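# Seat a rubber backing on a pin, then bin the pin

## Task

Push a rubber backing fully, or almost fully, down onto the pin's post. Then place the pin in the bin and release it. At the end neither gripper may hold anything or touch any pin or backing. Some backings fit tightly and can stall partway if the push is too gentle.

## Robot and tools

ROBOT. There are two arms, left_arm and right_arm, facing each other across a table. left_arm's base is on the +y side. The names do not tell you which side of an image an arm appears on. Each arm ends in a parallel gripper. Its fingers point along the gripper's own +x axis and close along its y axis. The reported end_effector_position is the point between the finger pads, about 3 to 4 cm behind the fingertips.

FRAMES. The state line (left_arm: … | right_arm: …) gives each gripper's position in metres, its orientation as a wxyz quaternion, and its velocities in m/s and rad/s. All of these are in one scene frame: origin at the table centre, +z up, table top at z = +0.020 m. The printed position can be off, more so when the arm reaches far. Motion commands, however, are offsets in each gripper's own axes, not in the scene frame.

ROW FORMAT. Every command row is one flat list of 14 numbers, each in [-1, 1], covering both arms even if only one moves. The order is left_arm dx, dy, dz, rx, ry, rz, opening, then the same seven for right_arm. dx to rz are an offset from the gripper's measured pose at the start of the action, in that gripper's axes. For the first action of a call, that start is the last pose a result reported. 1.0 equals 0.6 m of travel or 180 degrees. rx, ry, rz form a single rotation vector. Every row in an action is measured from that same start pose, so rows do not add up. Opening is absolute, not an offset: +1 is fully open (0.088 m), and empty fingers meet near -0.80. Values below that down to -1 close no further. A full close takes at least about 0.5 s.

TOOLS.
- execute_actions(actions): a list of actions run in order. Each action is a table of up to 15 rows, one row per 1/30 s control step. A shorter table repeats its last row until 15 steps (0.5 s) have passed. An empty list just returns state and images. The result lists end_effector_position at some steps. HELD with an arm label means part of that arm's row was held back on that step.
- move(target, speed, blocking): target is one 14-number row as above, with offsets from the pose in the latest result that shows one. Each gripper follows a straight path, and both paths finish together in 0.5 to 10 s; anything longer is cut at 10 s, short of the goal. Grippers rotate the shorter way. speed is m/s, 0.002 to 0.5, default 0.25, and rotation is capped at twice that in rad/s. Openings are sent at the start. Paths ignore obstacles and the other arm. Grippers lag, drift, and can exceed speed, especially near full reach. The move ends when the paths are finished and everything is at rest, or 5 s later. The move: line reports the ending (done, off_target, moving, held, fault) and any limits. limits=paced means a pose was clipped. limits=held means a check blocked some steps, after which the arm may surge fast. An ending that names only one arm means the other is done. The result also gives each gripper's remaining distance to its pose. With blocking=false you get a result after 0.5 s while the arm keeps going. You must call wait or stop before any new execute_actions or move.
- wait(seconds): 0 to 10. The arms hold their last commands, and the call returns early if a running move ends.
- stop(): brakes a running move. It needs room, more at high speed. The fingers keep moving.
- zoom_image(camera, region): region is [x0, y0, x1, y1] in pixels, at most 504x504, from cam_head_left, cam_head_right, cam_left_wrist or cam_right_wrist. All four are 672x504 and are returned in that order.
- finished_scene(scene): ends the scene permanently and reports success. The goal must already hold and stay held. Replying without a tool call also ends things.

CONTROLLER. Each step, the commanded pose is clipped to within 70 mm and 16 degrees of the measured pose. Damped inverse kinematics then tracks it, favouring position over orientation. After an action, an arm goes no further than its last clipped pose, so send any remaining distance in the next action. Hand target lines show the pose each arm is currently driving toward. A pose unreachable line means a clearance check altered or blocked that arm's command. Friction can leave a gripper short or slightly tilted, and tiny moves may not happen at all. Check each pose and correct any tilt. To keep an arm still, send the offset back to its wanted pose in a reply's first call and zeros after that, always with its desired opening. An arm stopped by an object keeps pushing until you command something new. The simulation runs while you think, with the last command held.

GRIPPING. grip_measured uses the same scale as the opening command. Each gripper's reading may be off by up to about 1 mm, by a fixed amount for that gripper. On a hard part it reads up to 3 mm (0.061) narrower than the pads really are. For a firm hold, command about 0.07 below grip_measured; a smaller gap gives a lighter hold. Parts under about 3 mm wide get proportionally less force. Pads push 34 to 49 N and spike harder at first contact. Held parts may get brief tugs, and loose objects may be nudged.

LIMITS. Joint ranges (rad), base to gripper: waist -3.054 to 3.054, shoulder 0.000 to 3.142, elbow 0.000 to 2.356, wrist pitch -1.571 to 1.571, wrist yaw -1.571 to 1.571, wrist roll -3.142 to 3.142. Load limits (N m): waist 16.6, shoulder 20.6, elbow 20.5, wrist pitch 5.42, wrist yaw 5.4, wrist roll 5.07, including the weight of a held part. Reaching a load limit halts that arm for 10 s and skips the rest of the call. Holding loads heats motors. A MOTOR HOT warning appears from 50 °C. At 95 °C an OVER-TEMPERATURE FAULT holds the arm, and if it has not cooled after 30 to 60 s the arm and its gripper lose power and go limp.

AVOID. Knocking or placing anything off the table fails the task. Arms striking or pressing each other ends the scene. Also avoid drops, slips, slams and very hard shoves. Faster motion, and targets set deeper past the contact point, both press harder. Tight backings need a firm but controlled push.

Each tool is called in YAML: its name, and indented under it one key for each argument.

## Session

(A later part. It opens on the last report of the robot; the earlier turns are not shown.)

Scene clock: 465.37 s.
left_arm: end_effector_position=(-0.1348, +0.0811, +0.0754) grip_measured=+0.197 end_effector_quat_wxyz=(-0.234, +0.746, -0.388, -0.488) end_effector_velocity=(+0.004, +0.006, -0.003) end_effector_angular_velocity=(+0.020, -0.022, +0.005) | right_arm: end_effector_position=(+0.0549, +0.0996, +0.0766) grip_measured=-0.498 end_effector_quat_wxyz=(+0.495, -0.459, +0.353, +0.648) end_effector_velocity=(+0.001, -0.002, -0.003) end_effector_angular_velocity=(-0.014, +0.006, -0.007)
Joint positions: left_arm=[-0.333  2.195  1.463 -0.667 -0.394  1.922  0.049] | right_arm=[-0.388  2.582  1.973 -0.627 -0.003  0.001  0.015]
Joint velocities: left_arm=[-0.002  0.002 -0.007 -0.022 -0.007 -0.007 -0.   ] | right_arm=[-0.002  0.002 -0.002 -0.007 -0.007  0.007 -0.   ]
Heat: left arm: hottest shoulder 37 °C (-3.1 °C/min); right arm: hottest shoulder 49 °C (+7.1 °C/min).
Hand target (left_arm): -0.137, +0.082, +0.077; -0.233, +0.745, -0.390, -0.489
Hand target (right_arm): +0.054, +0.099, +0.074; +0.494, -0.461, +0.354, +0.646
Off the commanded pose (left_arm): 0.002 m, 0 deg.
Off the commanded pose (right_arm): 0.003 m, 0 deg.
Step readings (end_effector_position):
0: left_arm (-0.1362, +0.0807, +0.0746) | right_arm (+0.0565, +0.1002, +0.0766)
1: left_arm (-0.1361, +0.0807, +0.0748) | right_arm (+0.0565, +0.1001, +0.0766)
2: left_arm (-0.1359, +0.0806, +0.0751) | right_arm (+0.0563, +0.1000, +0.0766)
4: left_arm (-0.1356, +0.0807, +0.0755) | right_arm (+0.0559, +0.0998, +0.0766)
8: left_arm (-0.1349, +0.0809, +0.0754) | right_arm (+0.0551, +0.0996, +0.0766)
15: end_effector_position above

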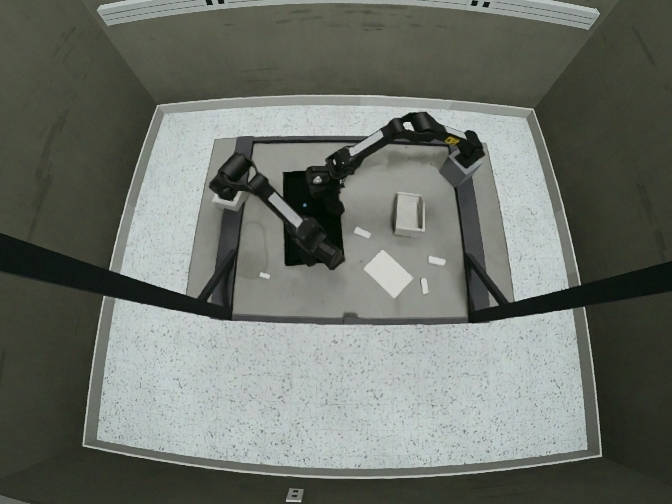

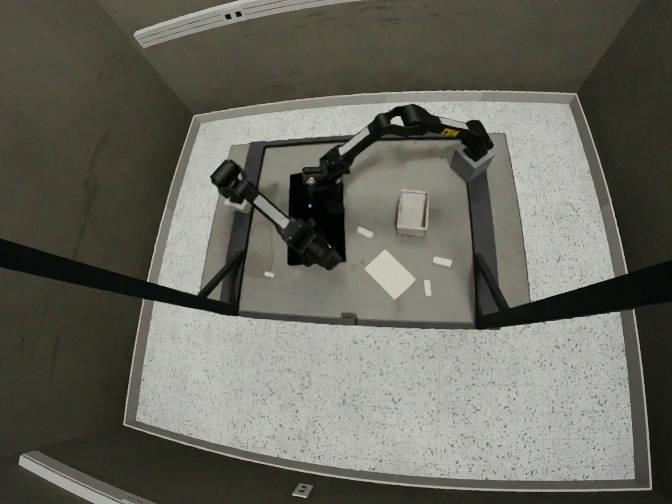

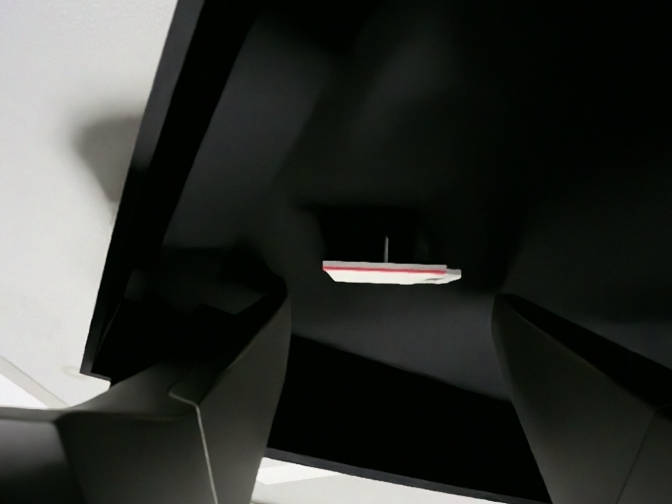

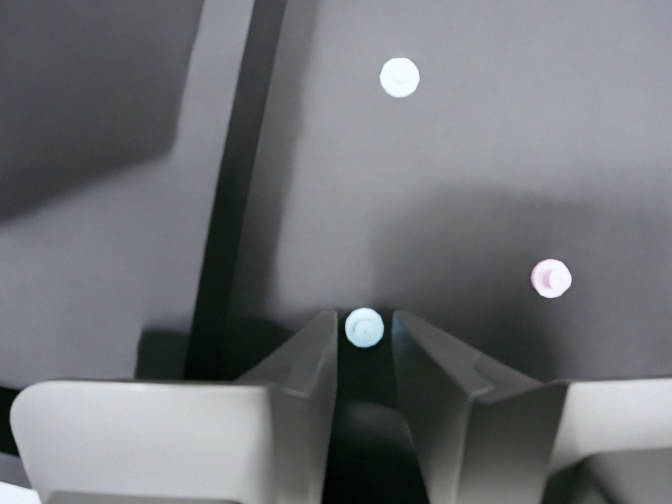

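move:
  target: [-0.005,-0.005,0,0,-0.044,0.033,-0.02, 0.024,0,-0.005,0,0.004,0,-0.63]
  speed: 0.05

Scene clock: 575.20 s.
left_arm: end_effector_position=(-0.1344, +0.0818, +0.0756) grip_measured=-0.017 end_effector_quat_wxyz=(-0.234, +0.692, -0.408, -0.548) end_effector_velocity=(-0.001, -0.001, +0.002) end_effector_angular_velocity=(-0.007, +0.015, +0.008) | right_arm: end_effector_position=(+0.0540, +0.1028, +0.0726) grip_measured=-0.628 end_effector_quat_wxyz=(+0.495, -0.459, +0.352, +0.649) end_effector_velocity=(+0.001, -0.001, +0.003) end_effector_angular_velocity=(-0.005, +0.008, -0.007)
Joint positions: left_arm=[-0.276  2.143  1.401 -0.596 -0.222  1.993  0.038] | right_arm=[-0.388  2.602  1.995 -0.627 -0.003  0.001  0.008]
Joint velocities: left_arm=[ 0.002 -0.007 -0.002  0.007  0.007 -0.007 -0.   ] | right_arm=[-0.002 -0.007 -0.002 -0.007 -0.007  0.007 -0.   ]
Heat: left arm: hottest shoulder 46 °C (+2.0 °C/min); right arm: hottest shoulder 60 °C (+4.0 °C/min). Fold the right arm in close to its base before you think long.
Hand target (left_arm): -0.133, +0.084, +0.078; -0.234, +0.690, -0.409, -0.549
Hand target (right_arm): +0.054, +0.101, +0.062; +0.492, -0.463, +0.356, +0.645
Off the commanded pose (left_arm): 0.003 m, 0 deg.
Off the commanded pose (right_arm): 0.011 m, 1 deg.
MOTOR HOT: a motor of the right arm reached 50 °C. Now the hottest motor of the right arm, joint 2 (shoulder), reports 60 °C. The temperature limit of the motors' drives, at which the controller stops that arm, is 95 °C. To cool a motor, set the load down, stop pushing, or move to a pose that needs little force.
move: off_target (right_arm)

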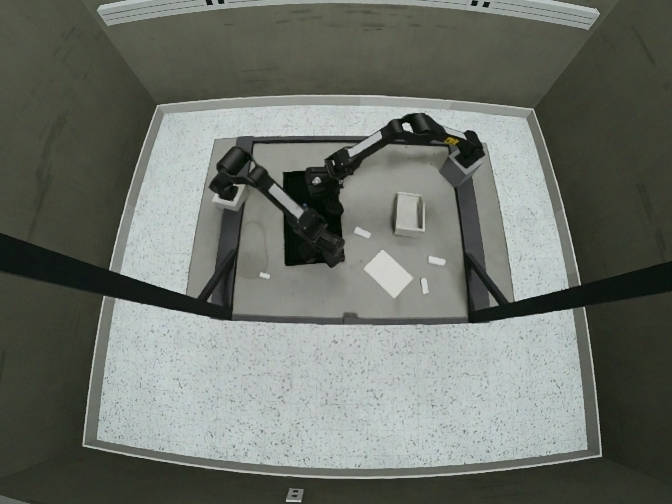

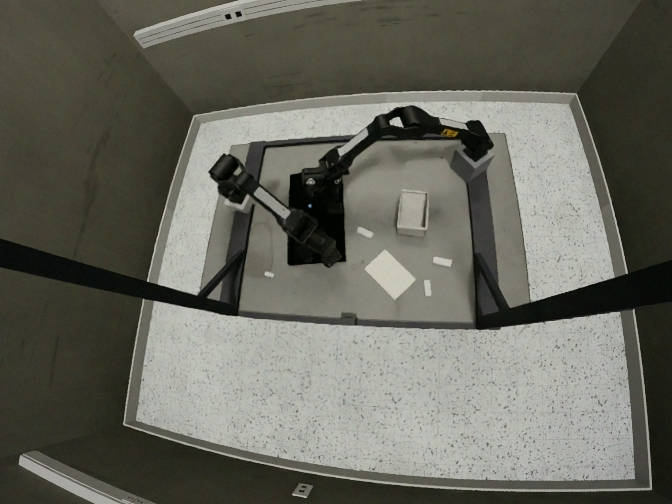

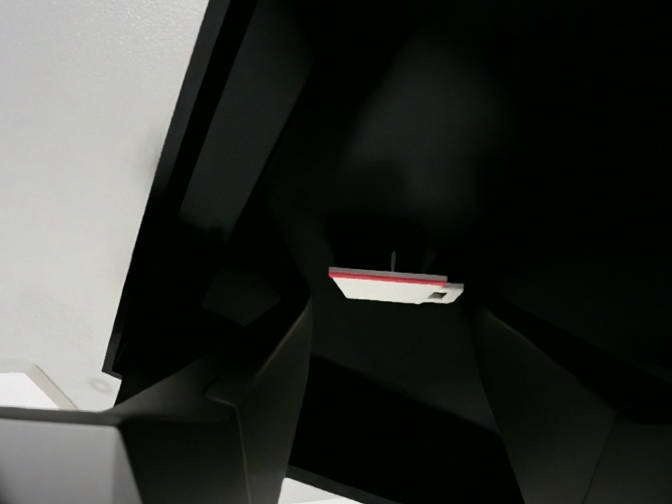

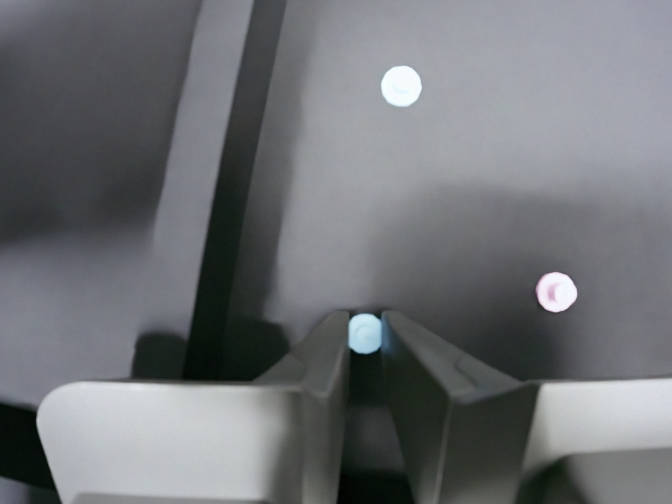

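execute_actions:
  actions:
    - [[0,0,0,0,0,0,-0.02, 0.008,0,-0.002,0,0,0,-0.65],[0,0,0,0,0,0,-0.02, 0.008,0,-0.002,0,0,0,-0.66],[0,0,0,0,0,0,-0.02, 0.008,0,-0.002,0,0,0,-0.67],[0,0,0,0,0,0,-0.02, 0.008,0,-0.002,0,0,0,-0.68],[0,0,0,0,0,0,-0.02, 0.008,0,-0.002,0,0,0,-0.69],[0,0,0,0,0,0,-0.02, 0.008,0,-0.002,0,0,0,-0.70],[0,0,0,0,0,0,-0.02, 0.008,0,-0.002,0,0,0,-0.71],[0,0,0,0,0,0,-0.02, 0.008,0,-0.002,0,0,0,-0.72],[0,0,0,0,0,0,-0.02, 0.008,0,-0.002,0,0,0,-0.73],[0,0,0,0,0,0,-0.02, 0.008,0,-0.002,0,0,0,-0.74],[0,0,0,0,0,0,-0.02, 0.008,0,-0.002,0,0,0,-0.75],[0,0,0,0,0,0,-0.02, 0.008,0,-0.002,0,0,0,-0.76],[0,0,0,0,0,0,-0.02, 0.008,0,-0.002,0,0,0,-0.77],[0,0,0,0,0,0,-0.02, 0.008,0,-0.002,0,0,0,-0.78],[0,0,0,0,0,0,-0.02, 0.008,0,-0.002,0,0,0,-0.78]]

Scene clock: 594.77 s.
left_arm: end_effector_position=(-0.1343, +0.0819, +0.0756) grip_measured=-0.017 end_effector_quat_wxyz=(-0.234, +0.692, -0.408, -0.548) end_effector_velocity=(+0.007, +0.006, -0.003) end_effector_angular_velocity=(+0.023, -0.038, +0.010) | right_arm: end_effector_position=(+0.0538, +0.1044, +0.0732) grip_measured=-0.752 end_effector_quat_wxyz=(+0.496, -0.456, +0.350, +0.650) end_effector_velocity=(-0.000, +0.001, +0.001) end_effector_angular_velocity=(+0.006, +0.006, +0.007)
Joint positions: left_arm=[-0.276  2.143  1.4   -0.596 -0.221  1.993  0.038] | right_arm=[-0.388  2.602  1.995 -0.619 -0.003  0.001  0.002]
Joint velocities: left_arm=[-0.002  0.002 -0.002 -0.037 -0.022 -0.007 -0.   ] | right_arm=[-0.002 -0.002 -0.002  0.007 -0.007 -0.007 -0.008]
Heat: left arm: hottest shoulder 47 °C (+2.0 °C/min); right arm: hottest shoulder 57 °C (+0.0 °C/min). Fold the right arm in close to its base before you think long.
Hand target (left_arm): -0.134, +0.082, +0.076; -0.234, +0.692, -0.408, -0.548
Hand target (right_arm): +0.054, +0.103, +0.068; +0.495, -0.459, +0.352, +0.648
Off the commanded pose (left_arm): 0.000 m, 0 deg.
Off the commanded pose (right_arm): 0.006 m, 0 deg.
MOTOR HOT: still on. Now the hottest motor of the right arm, joint 2 (shoulder), reports 57 °C; a drive's own limit is 95 °C.
Step readings (end_effector_position):
0: left_arm (-0.1343, +0.0819, +0.0756) | right_arm (+0.0540, +0.1028, +0.0726)
1: left_arm (-0.1343, +0.0819, +0.0756) | right_arm (+0.0540, +0.1028, +0.0726)
2: left_arm (-0.1343, +0.0819, +0.0756) | right_arm (+0.0539, +0.1032, +0.0727)
4: left_arm (-0.1343, +0.0819, +0.0756) | right_arm (+0.0537, +0.1039, +0.0730)
8: left_arm (-0.1343, +0.0819, +0.0756) | right_arm (+0.0536, +0.1043, +0.0732)
15: end_effector_position above

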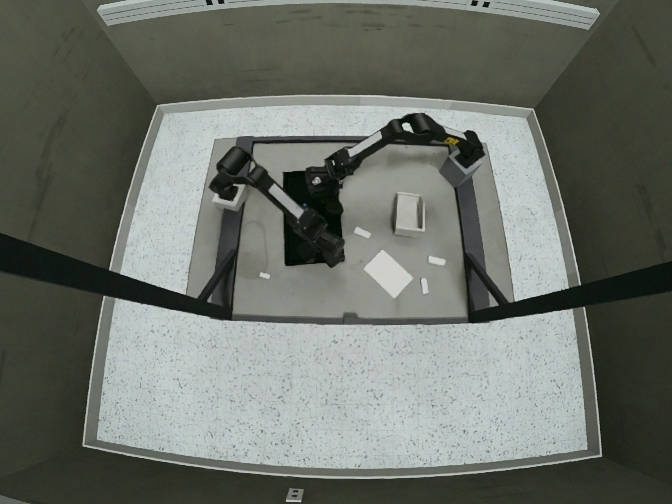

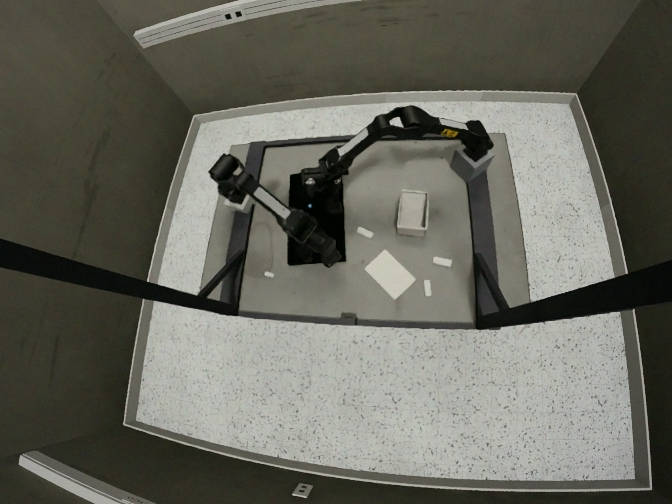

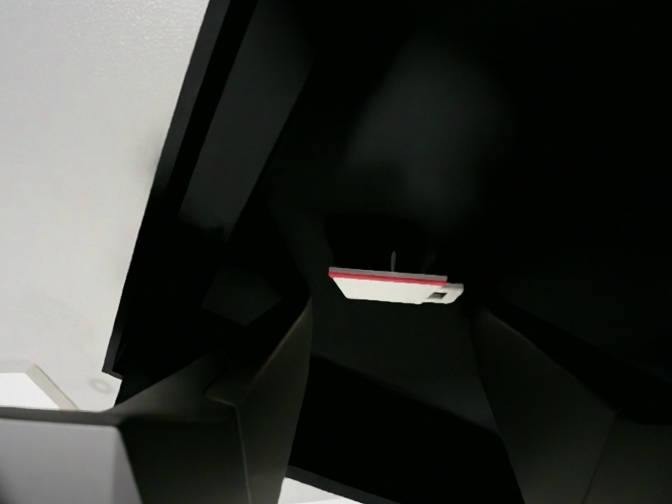

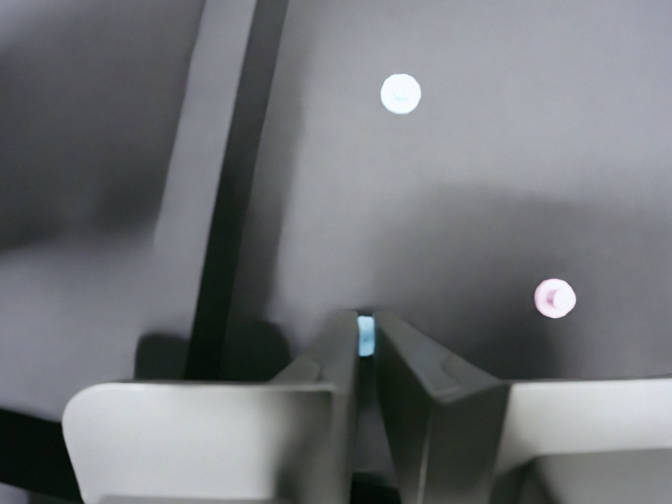

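move:
  target: [-0.0165,0.0065,0.026,0,0.028,-0.022,-0.02, -0.085,0,0.031,0,0,0,-0.78]
  speed: 0.04

Scene clock: 641.93 s.
left_arm: end_effector_position=(-0.1451, +0.0966, +0.0825) grip_measured=-0.017 end_effector_quat_wxyz=(-0.236, +0.727, -0.394, -0.510) end_effector_velocity=(+0.004, +0.002, -0.002) end_effector_angular_velocity=(-0.000, -0.025, +0.008) | right_arm: end_effector_position=(+0.0545, +0.1019, +0.1192) grip_measured=-0.766 end_effector_quat_wxyz=(+0.494, -0.461, +0.354, +0.647) end_effector_velocity=(+0.004, -0.004, -0.001) end_effector_angular_velocity=(-0.020, -0.010, -0.012)
Joint positions: left_arm=[-0.356  2.145  1.425 -0.673 -0.34   1.904  0.038] | right_arm=[-0.388  2.535  2.063 -0.768 -0.003  0.001  0.001]
Joint velocities: left_arm=[-0.002  0.002 -0.007 -0.007 -0.022 -0.007 -0.   ] | right_arm=[-0.002 -0.002 -0.002 -0.022  0.007  0.007 -0.   ]
Heat: left arm: hottest shoulder 46 °C (-1.0 °C/min); right arm: hottest shoulder 61 °C (+3.0 °C/min). Fold the right arm in close to its base before you think long.
Hand target (left_arm): -0.147, +0.095, +0.081; -0.235, +0.728, -0.394, -0.509
Hand target (right_arm): +0.054, +0.104, +0.127; +0.496, -0.456, +0.350, +0.650
Off the commanded pose (left_arm): 0.003 m, 0 deg.
Off the commanded pose (right_arm): 0.009 m, 1 deg.
MOTOR HOT: still on. Now the hottest motor of the right arm, joint 2 (shoulder), reports 61 °C; a drive's own limit is 95 °C.
move: off_target (right_arm)

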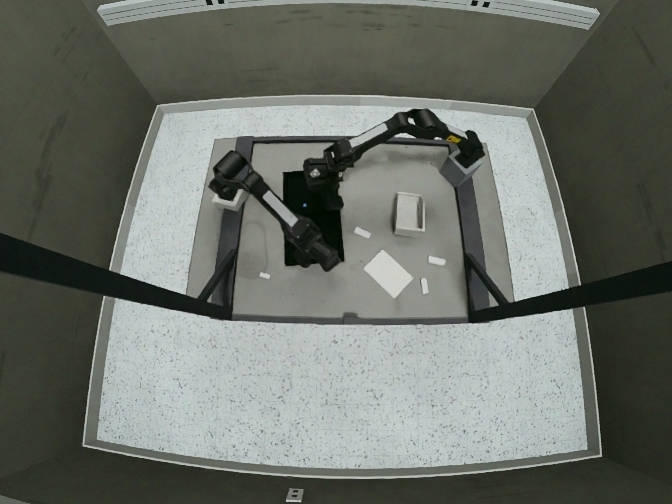

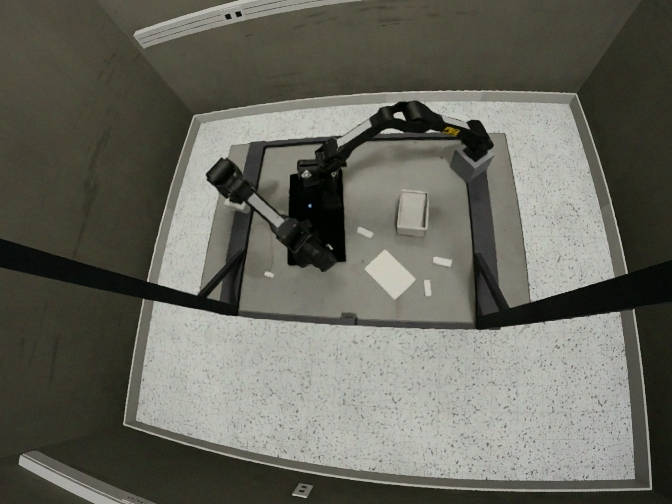

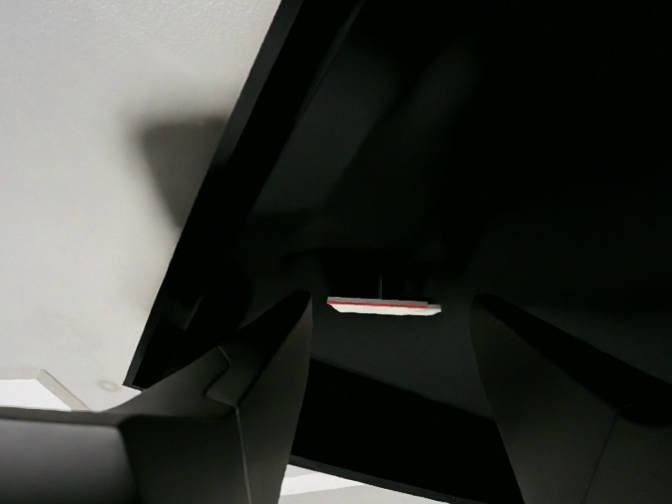

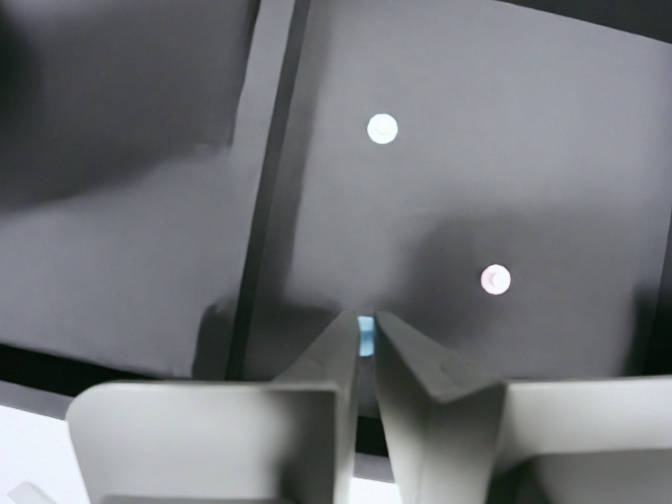

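move:
  target: [0.022,-0.002,0.005,0,0,0,-0.02, -0.299,-0.077,-0.507,0.0526,-0.004,-0.018,-0.78]
  speed: 0.2

Scene clock: 660.80 s.
left_arm: end_effector_position=(-0.1446, +0.0909, +0.0801) grip_measured=-0.017 end_effector_quat_wxyz=(-0.223, +0.728, -0.398, -0.512) end_effector_velocity=(+0.005, +0.003, +0.001) end_effector_angular_velocity=(+0.002, -0.023, +0.022) | right_arm: end_effector_position=(+0.1889, -0.2174, +0.1879) grip_measured=-0.766 end_effector_quat_wxyz=(+0.552, -0.421, +0.388, +0.606) end_effector_velocity=(-0.001, -0.002, +0.000) end_effector_angular_velocity=(-0.002, -0.001, +0.021)
Joint positions: left_arm=[-0.348  2.15   1.416 -0.634 -0.343  1.904  0.038] | right_arm=[-0.619  1.095  0.552 -0.678 -0.024 -0.05   0.001]
Joint velocities: left_arm=[-0.002 -0.002 -0.002 -0.022 -0.022 -0.022  0.   ] | right_arm=[-0.002 -0.007 -0.002 -0.007 -0.007 -0.022  0.   ]
Heat: left arm: hottest shoulder 44 °C (-3.0 °C/min); right arm: hottest shoulder 66 °C (+8.1 °C/min). Fold the right arm in close to its base before you think long.
Hand target (left_arm): -0.143, +0.095, +0.069; -0.236, +0.727, -0.394, -0.510
Hand target (right_arm): +0.189, -0.221, +0.186; +0.550, -0.423, +0.391, +0.605
Off the commanded pose (left_arm): 0.012 m, 2 deg.
Off the commanded pose (right_arm): 0.003 m, 0 deg.
MOTOR HOT: still on. Now the hottest motor of the right arm, joint 2 (shoulder), reports 66 °C; a drive's own limit is 95 °C.
move: off_target (left_arm)

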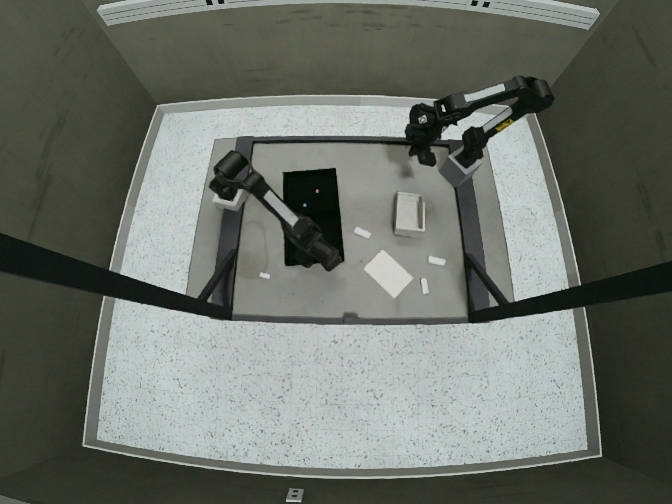

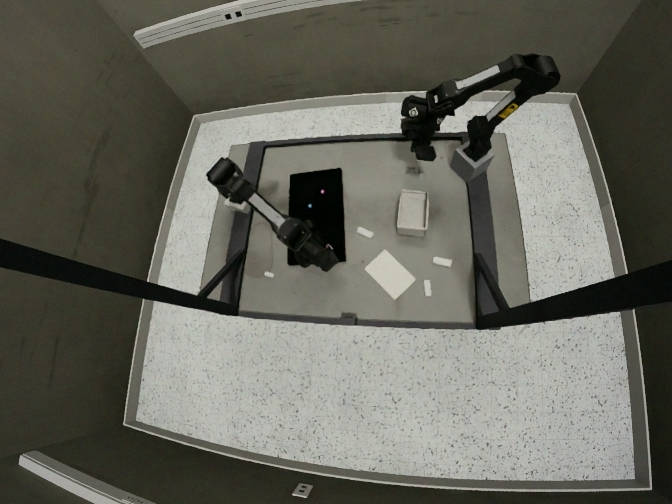

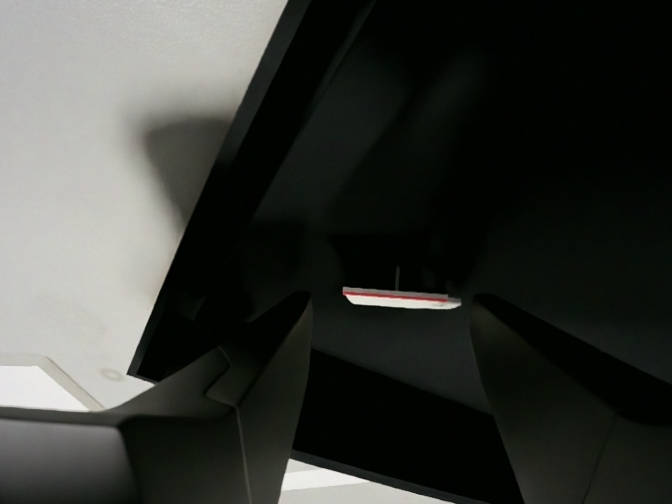

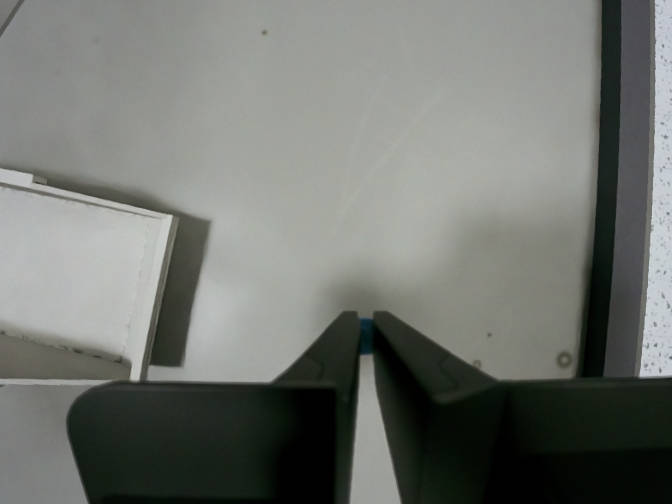

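execute_actions:
  actions:
    - [[0.012,-0.0046,0.0085,0.0033,-0.0021,-0.0055,-0.02, 0,0,0,0,0,0,-0.78],[0.013,-0.005,0.0092,0.0036,-0.0023,-0.006,-0.02, 0,0,0,0,0,0,-0.78],[0.014,-0.0054,0.01,0.0039,-0.0025,-0.0065,-0.02, 0,0,0,0,0,0,-0.78],[0.015,-0.0058,0.0107,0.0042,-0.0027,-0.007,-0.02, 0,0,0,0,0,0,-0.78],[0.016,-0.0062,0.0114,0.0044,-0.0028,-0.0074,-0.02, 0,0,0,0,0,0,-0.78],[0.017,-0.0066,0.0122,0.0047,-0.003,-0.0079,-0.02, 0,0,0,0,0,0,-0.78],[0.018,-0.007,0.013,0.005,-0.0032,-0.0084,-0.02, 0,0,0,0,0,0,-0.78],[0.0188,-0.0074,0.0136,0.0053,-0.0034,-0.0088,-0.02, 0,0,0,0,0,0,-0.78],[0.0195,-0.0077,0.0142,0.0055,-0.0035,-0.0092,-0.02, 0,0,0,0,0,0,-0.78]]

Scene clock: 693.70 s.
left_arm: end_effector_position=(-0.1426, +0.0909, +0.0768) grip_measured=-0.017 end_effector_quat_wxyz=(-0.226, +0.731, -0.395, -0.508) end_effector_velocity=(+0.000, +0.001, -0.006) end_effector_angular_velocity=(+0.009, +0.004, +0.008) | right_arm: end_effector_position=(+0.1889, -0.2176, +0.1880) grip_measured=-0.766 end_effector_quat_wxyz=(+0.552, -0.421, +0.388, +0.606) end_effector_velocity=(-0.003, -0.002, -0.001) end_effector_angular_velocity=(-0.008, +0.023, -0.002)
Joint positions: left_arm=[-0.347  2.159  1.416 -0.634 -0.35   1.904  0.038] | right_arm=[-0.619  1.094  0.552 -0.679 -0.024 -0.05   0.001]
Joint velocities: left_arm=[ 0.002  0.012 -0.002  0.007  0.007 -0.007  0.   ] | right_arm=[-0.002 -0.002 -0.002 -0.007 -0.022  0.007 -0.   ]
Heat: left arm: hottest shoulder 42 °C (-4.0 °C/min); right arm: hottest shoulder 49 °C (-11.0 °C/min). Fold the right arm in close to its base before you think long.
Hand target (left_arm): -0.144, +0.096, +0.066; -0.239, +0.729, -0.391, -0.509
Hand target (right_arm): +0.189, -0.217, +0.188; +0.552, -0.421, +0.388, +0.606
Off the commanded pose (left_arm): 0.012 m, 2 deg.
Off the commanded pose (right_arm): 0.000 m, 0 deg.
MOTOR HOT: still on. Now the hottest motor of the right arm, joint 2 (shoulder), reports 49 °C; a drive's own limit is 95 °C.
Step readings (end_effector_position):
0: left_arm (-0.1446, +0.0909, +0.0801) | right_arm (+0.1889, -0.2176, +0.1880)
1: left_arm (-0.1445, +0.0909, +0.0802) | right_arm (+0.1889, -0.2176, +0.1880)
2: left_arm (-0.1444, +0.0909, +0.0800) | right_arm (+0.1889, -0.2176, +0.1880)
4: left_arm (-0.1442, +0.0909, +0.0796) | right_arm (+0.1889, -0.2176, +0.1880)
8: left_arm (-0.1435, +0.0909, +0.0782) | right_arm (+0.1889, -0.2176, +0.1880)
15: end_effector_position above

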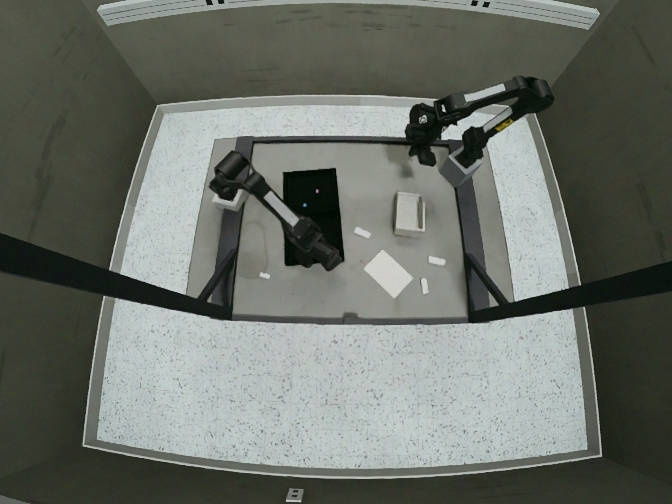

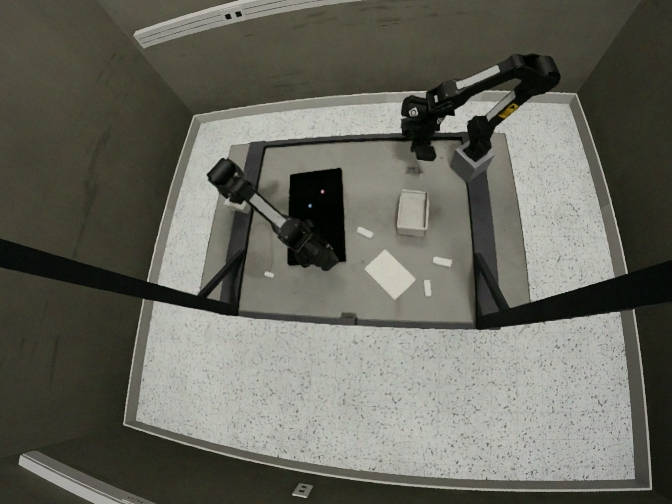

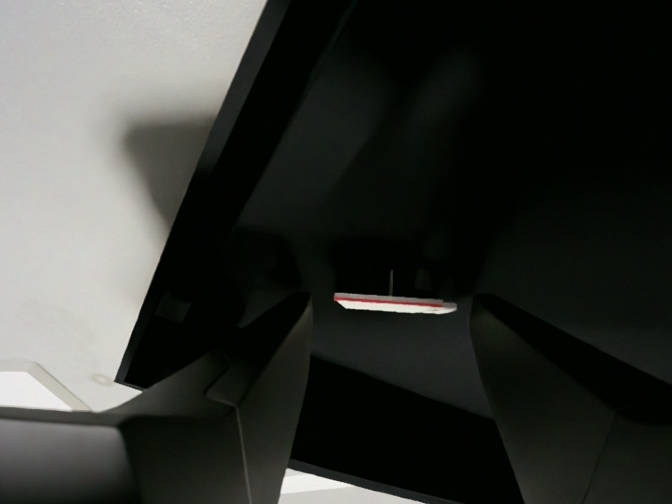

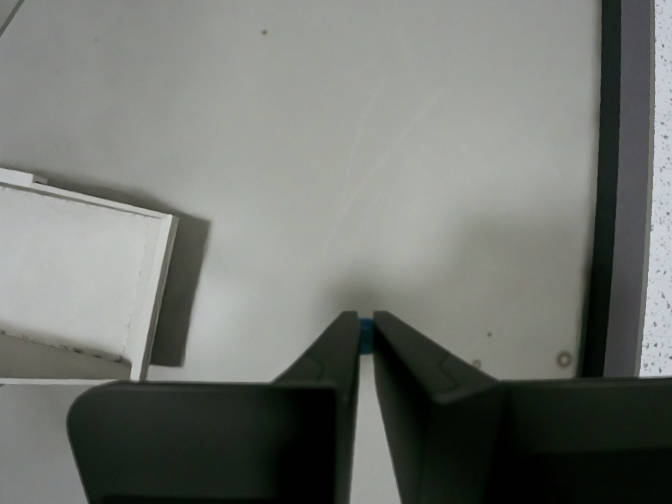

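zoom_image:
  camera: "cam_left_wrist"
  region: [120, 220, 520, 420]

zoom_image:
  camera: "cam_head_right"
  region: [290, 220, 360, 280]

Region (120, 220, 520, 420) of cam_left_wrist's 672x504 image, scaled by 1.260, with more detail than that image has.

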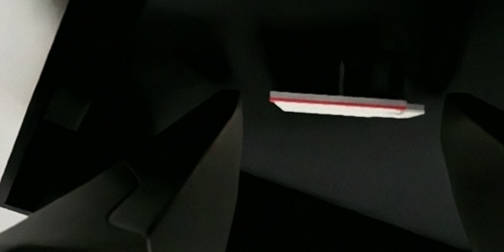

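Region (290, 220, 360, 280) of cam_head_right's 672x504 image, scaled by 7.200, with more detail than that image has; it fills the top 432 rows of this view, and the rest is white.

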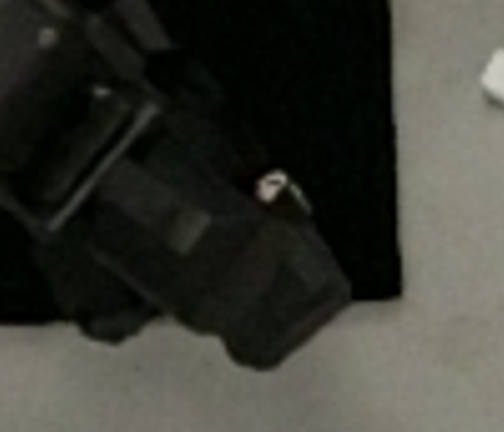

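execute_actions:
  actions:
    - [[0.016,-0.0058,0.008,0.0029,-0.0027,-0.0076,-0.04, 0,0,0,0,0,0,-0.78],[0.016,-0.0058,0.008,0.0029,-0.0027,-0.0076,-0.06, 0,0,0,0,0,0,-0.78],[0.017,-0.0061,0.0085,0.003,-0.0028,-0.008,-0.08, 0,0,0,0,0,0,-0.78],[0.017,-0.0061,0.0085,0.003,-0.0028,-0.008,-0.09, 0,0,0,0,0,0,-0.78],[0.018,-0.0065,0.009,0.0032,-0.003,-0.0085,-0.10, 0,0,0,0,0,0,-0.78]]

Scene clock: 715.37 s.
left_arm: end_effector_position=(-0.1410, +0.0914, +0.0724) grip_measured=-0.096 end_effector_quat_wxyz=(-0.230, +0.733, -0.391, -0.507) end_effector_velocity=(-0.001, -0.001, +0.001) end_effector_angular_velocity=(-0.011, +0.001, +0.006) | right_arm: end_effector_position=(+0.1889, -0.2176, +0.1880) grip_measured=-0.766 end_effector_quat_wxyz=(+0.552, -0.421, +0.388, +0.606) end_effector_velocity=(-0.001, +0.001, -0.001) end_effector_angular_velocity=(+0.003, -0.001, +0.021)
Joint positions: left_arm=[-0.346  2.17   1.416 -0.635 -0.353  1.904  0.034] | right_arm=[-0.619  1.094  0.552 -0.679 -0.024 -0.05   0.001]
Joint velocities: left_arm=[-0.002 -0.002 -0.002  0.007 -0.007 -0.007 -0.001] | right_arm=[-0.002  0.002 -0.002  0.007 -0.007 -0.022 -0.   ]
Heat: left arm: hottest shoulder 41 °C (-3.0 °C/min); right arm: hottest shoulder 43 °C (-23.2 °C/min).
Hand target (left_arm): -0.141, +0.094, +0.065; -0.238, +0.733, -0.387, -0.507
Hand target (right_arm): +0.189, -0.218, +0.188; +0.552, -0.421, +0.388, +0.606
Off the commanded pose (left_arm): 0.008 m, 1 deg.
Off the commanded pose (right_arm): 0.000 m, 0 deg.
MOTOR HOT: cleared. Now the hottest motor of the right arm, joint 2 (shoulder), reports 43 °C.
Step readings (end_effector_position):
0: left_arm (-0.1426, +0.0909, +0.0768) | right_arm (+0.1889, -0.2176, +0.1880)
1: left_arm (-0.1426, +0.0909, +0.0766) | right_arm (+0.1889, -0.2176, +0.1880)
2: left_arm (-0.1422, +0.0908, +0.0762) | right_arm (+0.1889, -0.2176, +0.1880)
4: left_arm (-0.1418, +0.0911, +0.0745) | right_arm (+0.1889, -0.2176, +0.1880)
8: left_arm (-0.1410, +0.0914, +0.0724) | right_arm (+0.1889, -0.2176, +0.1880)
15: end_effector_position above

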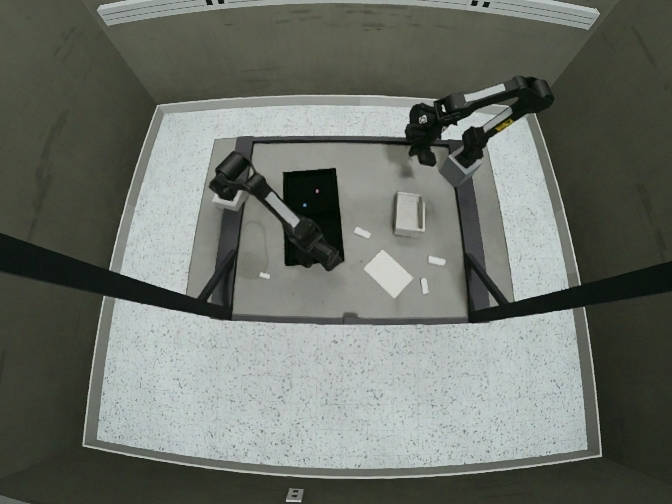

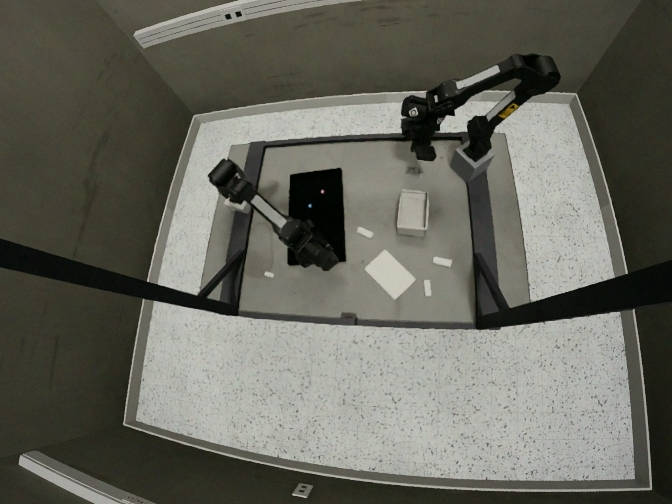

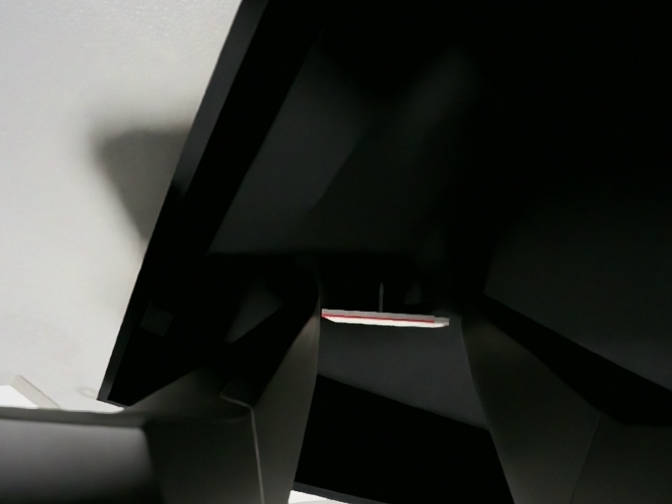

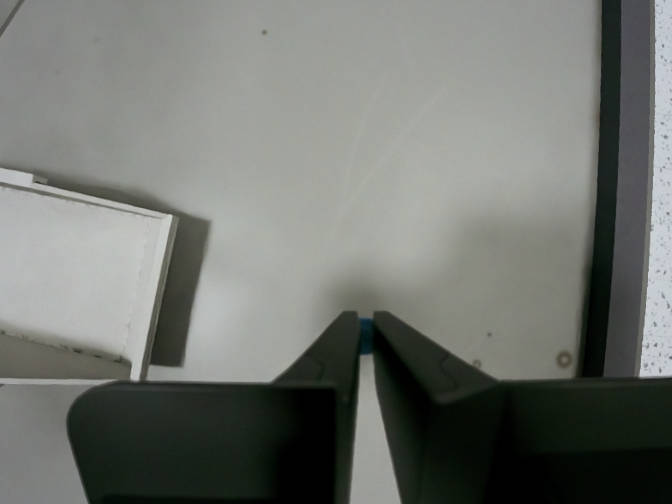

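zoom_image:
  camera: "cam_left_wrist"
  region: [280, 260, 500, 380]

Region (280, 260, 500, 380) of cam_left_wrist's 672x504 image, scaled by 2.291, with more detail than that image has; it fills the top 275 rows of this view, and the rest is white.

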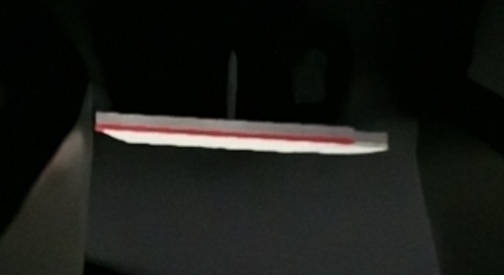

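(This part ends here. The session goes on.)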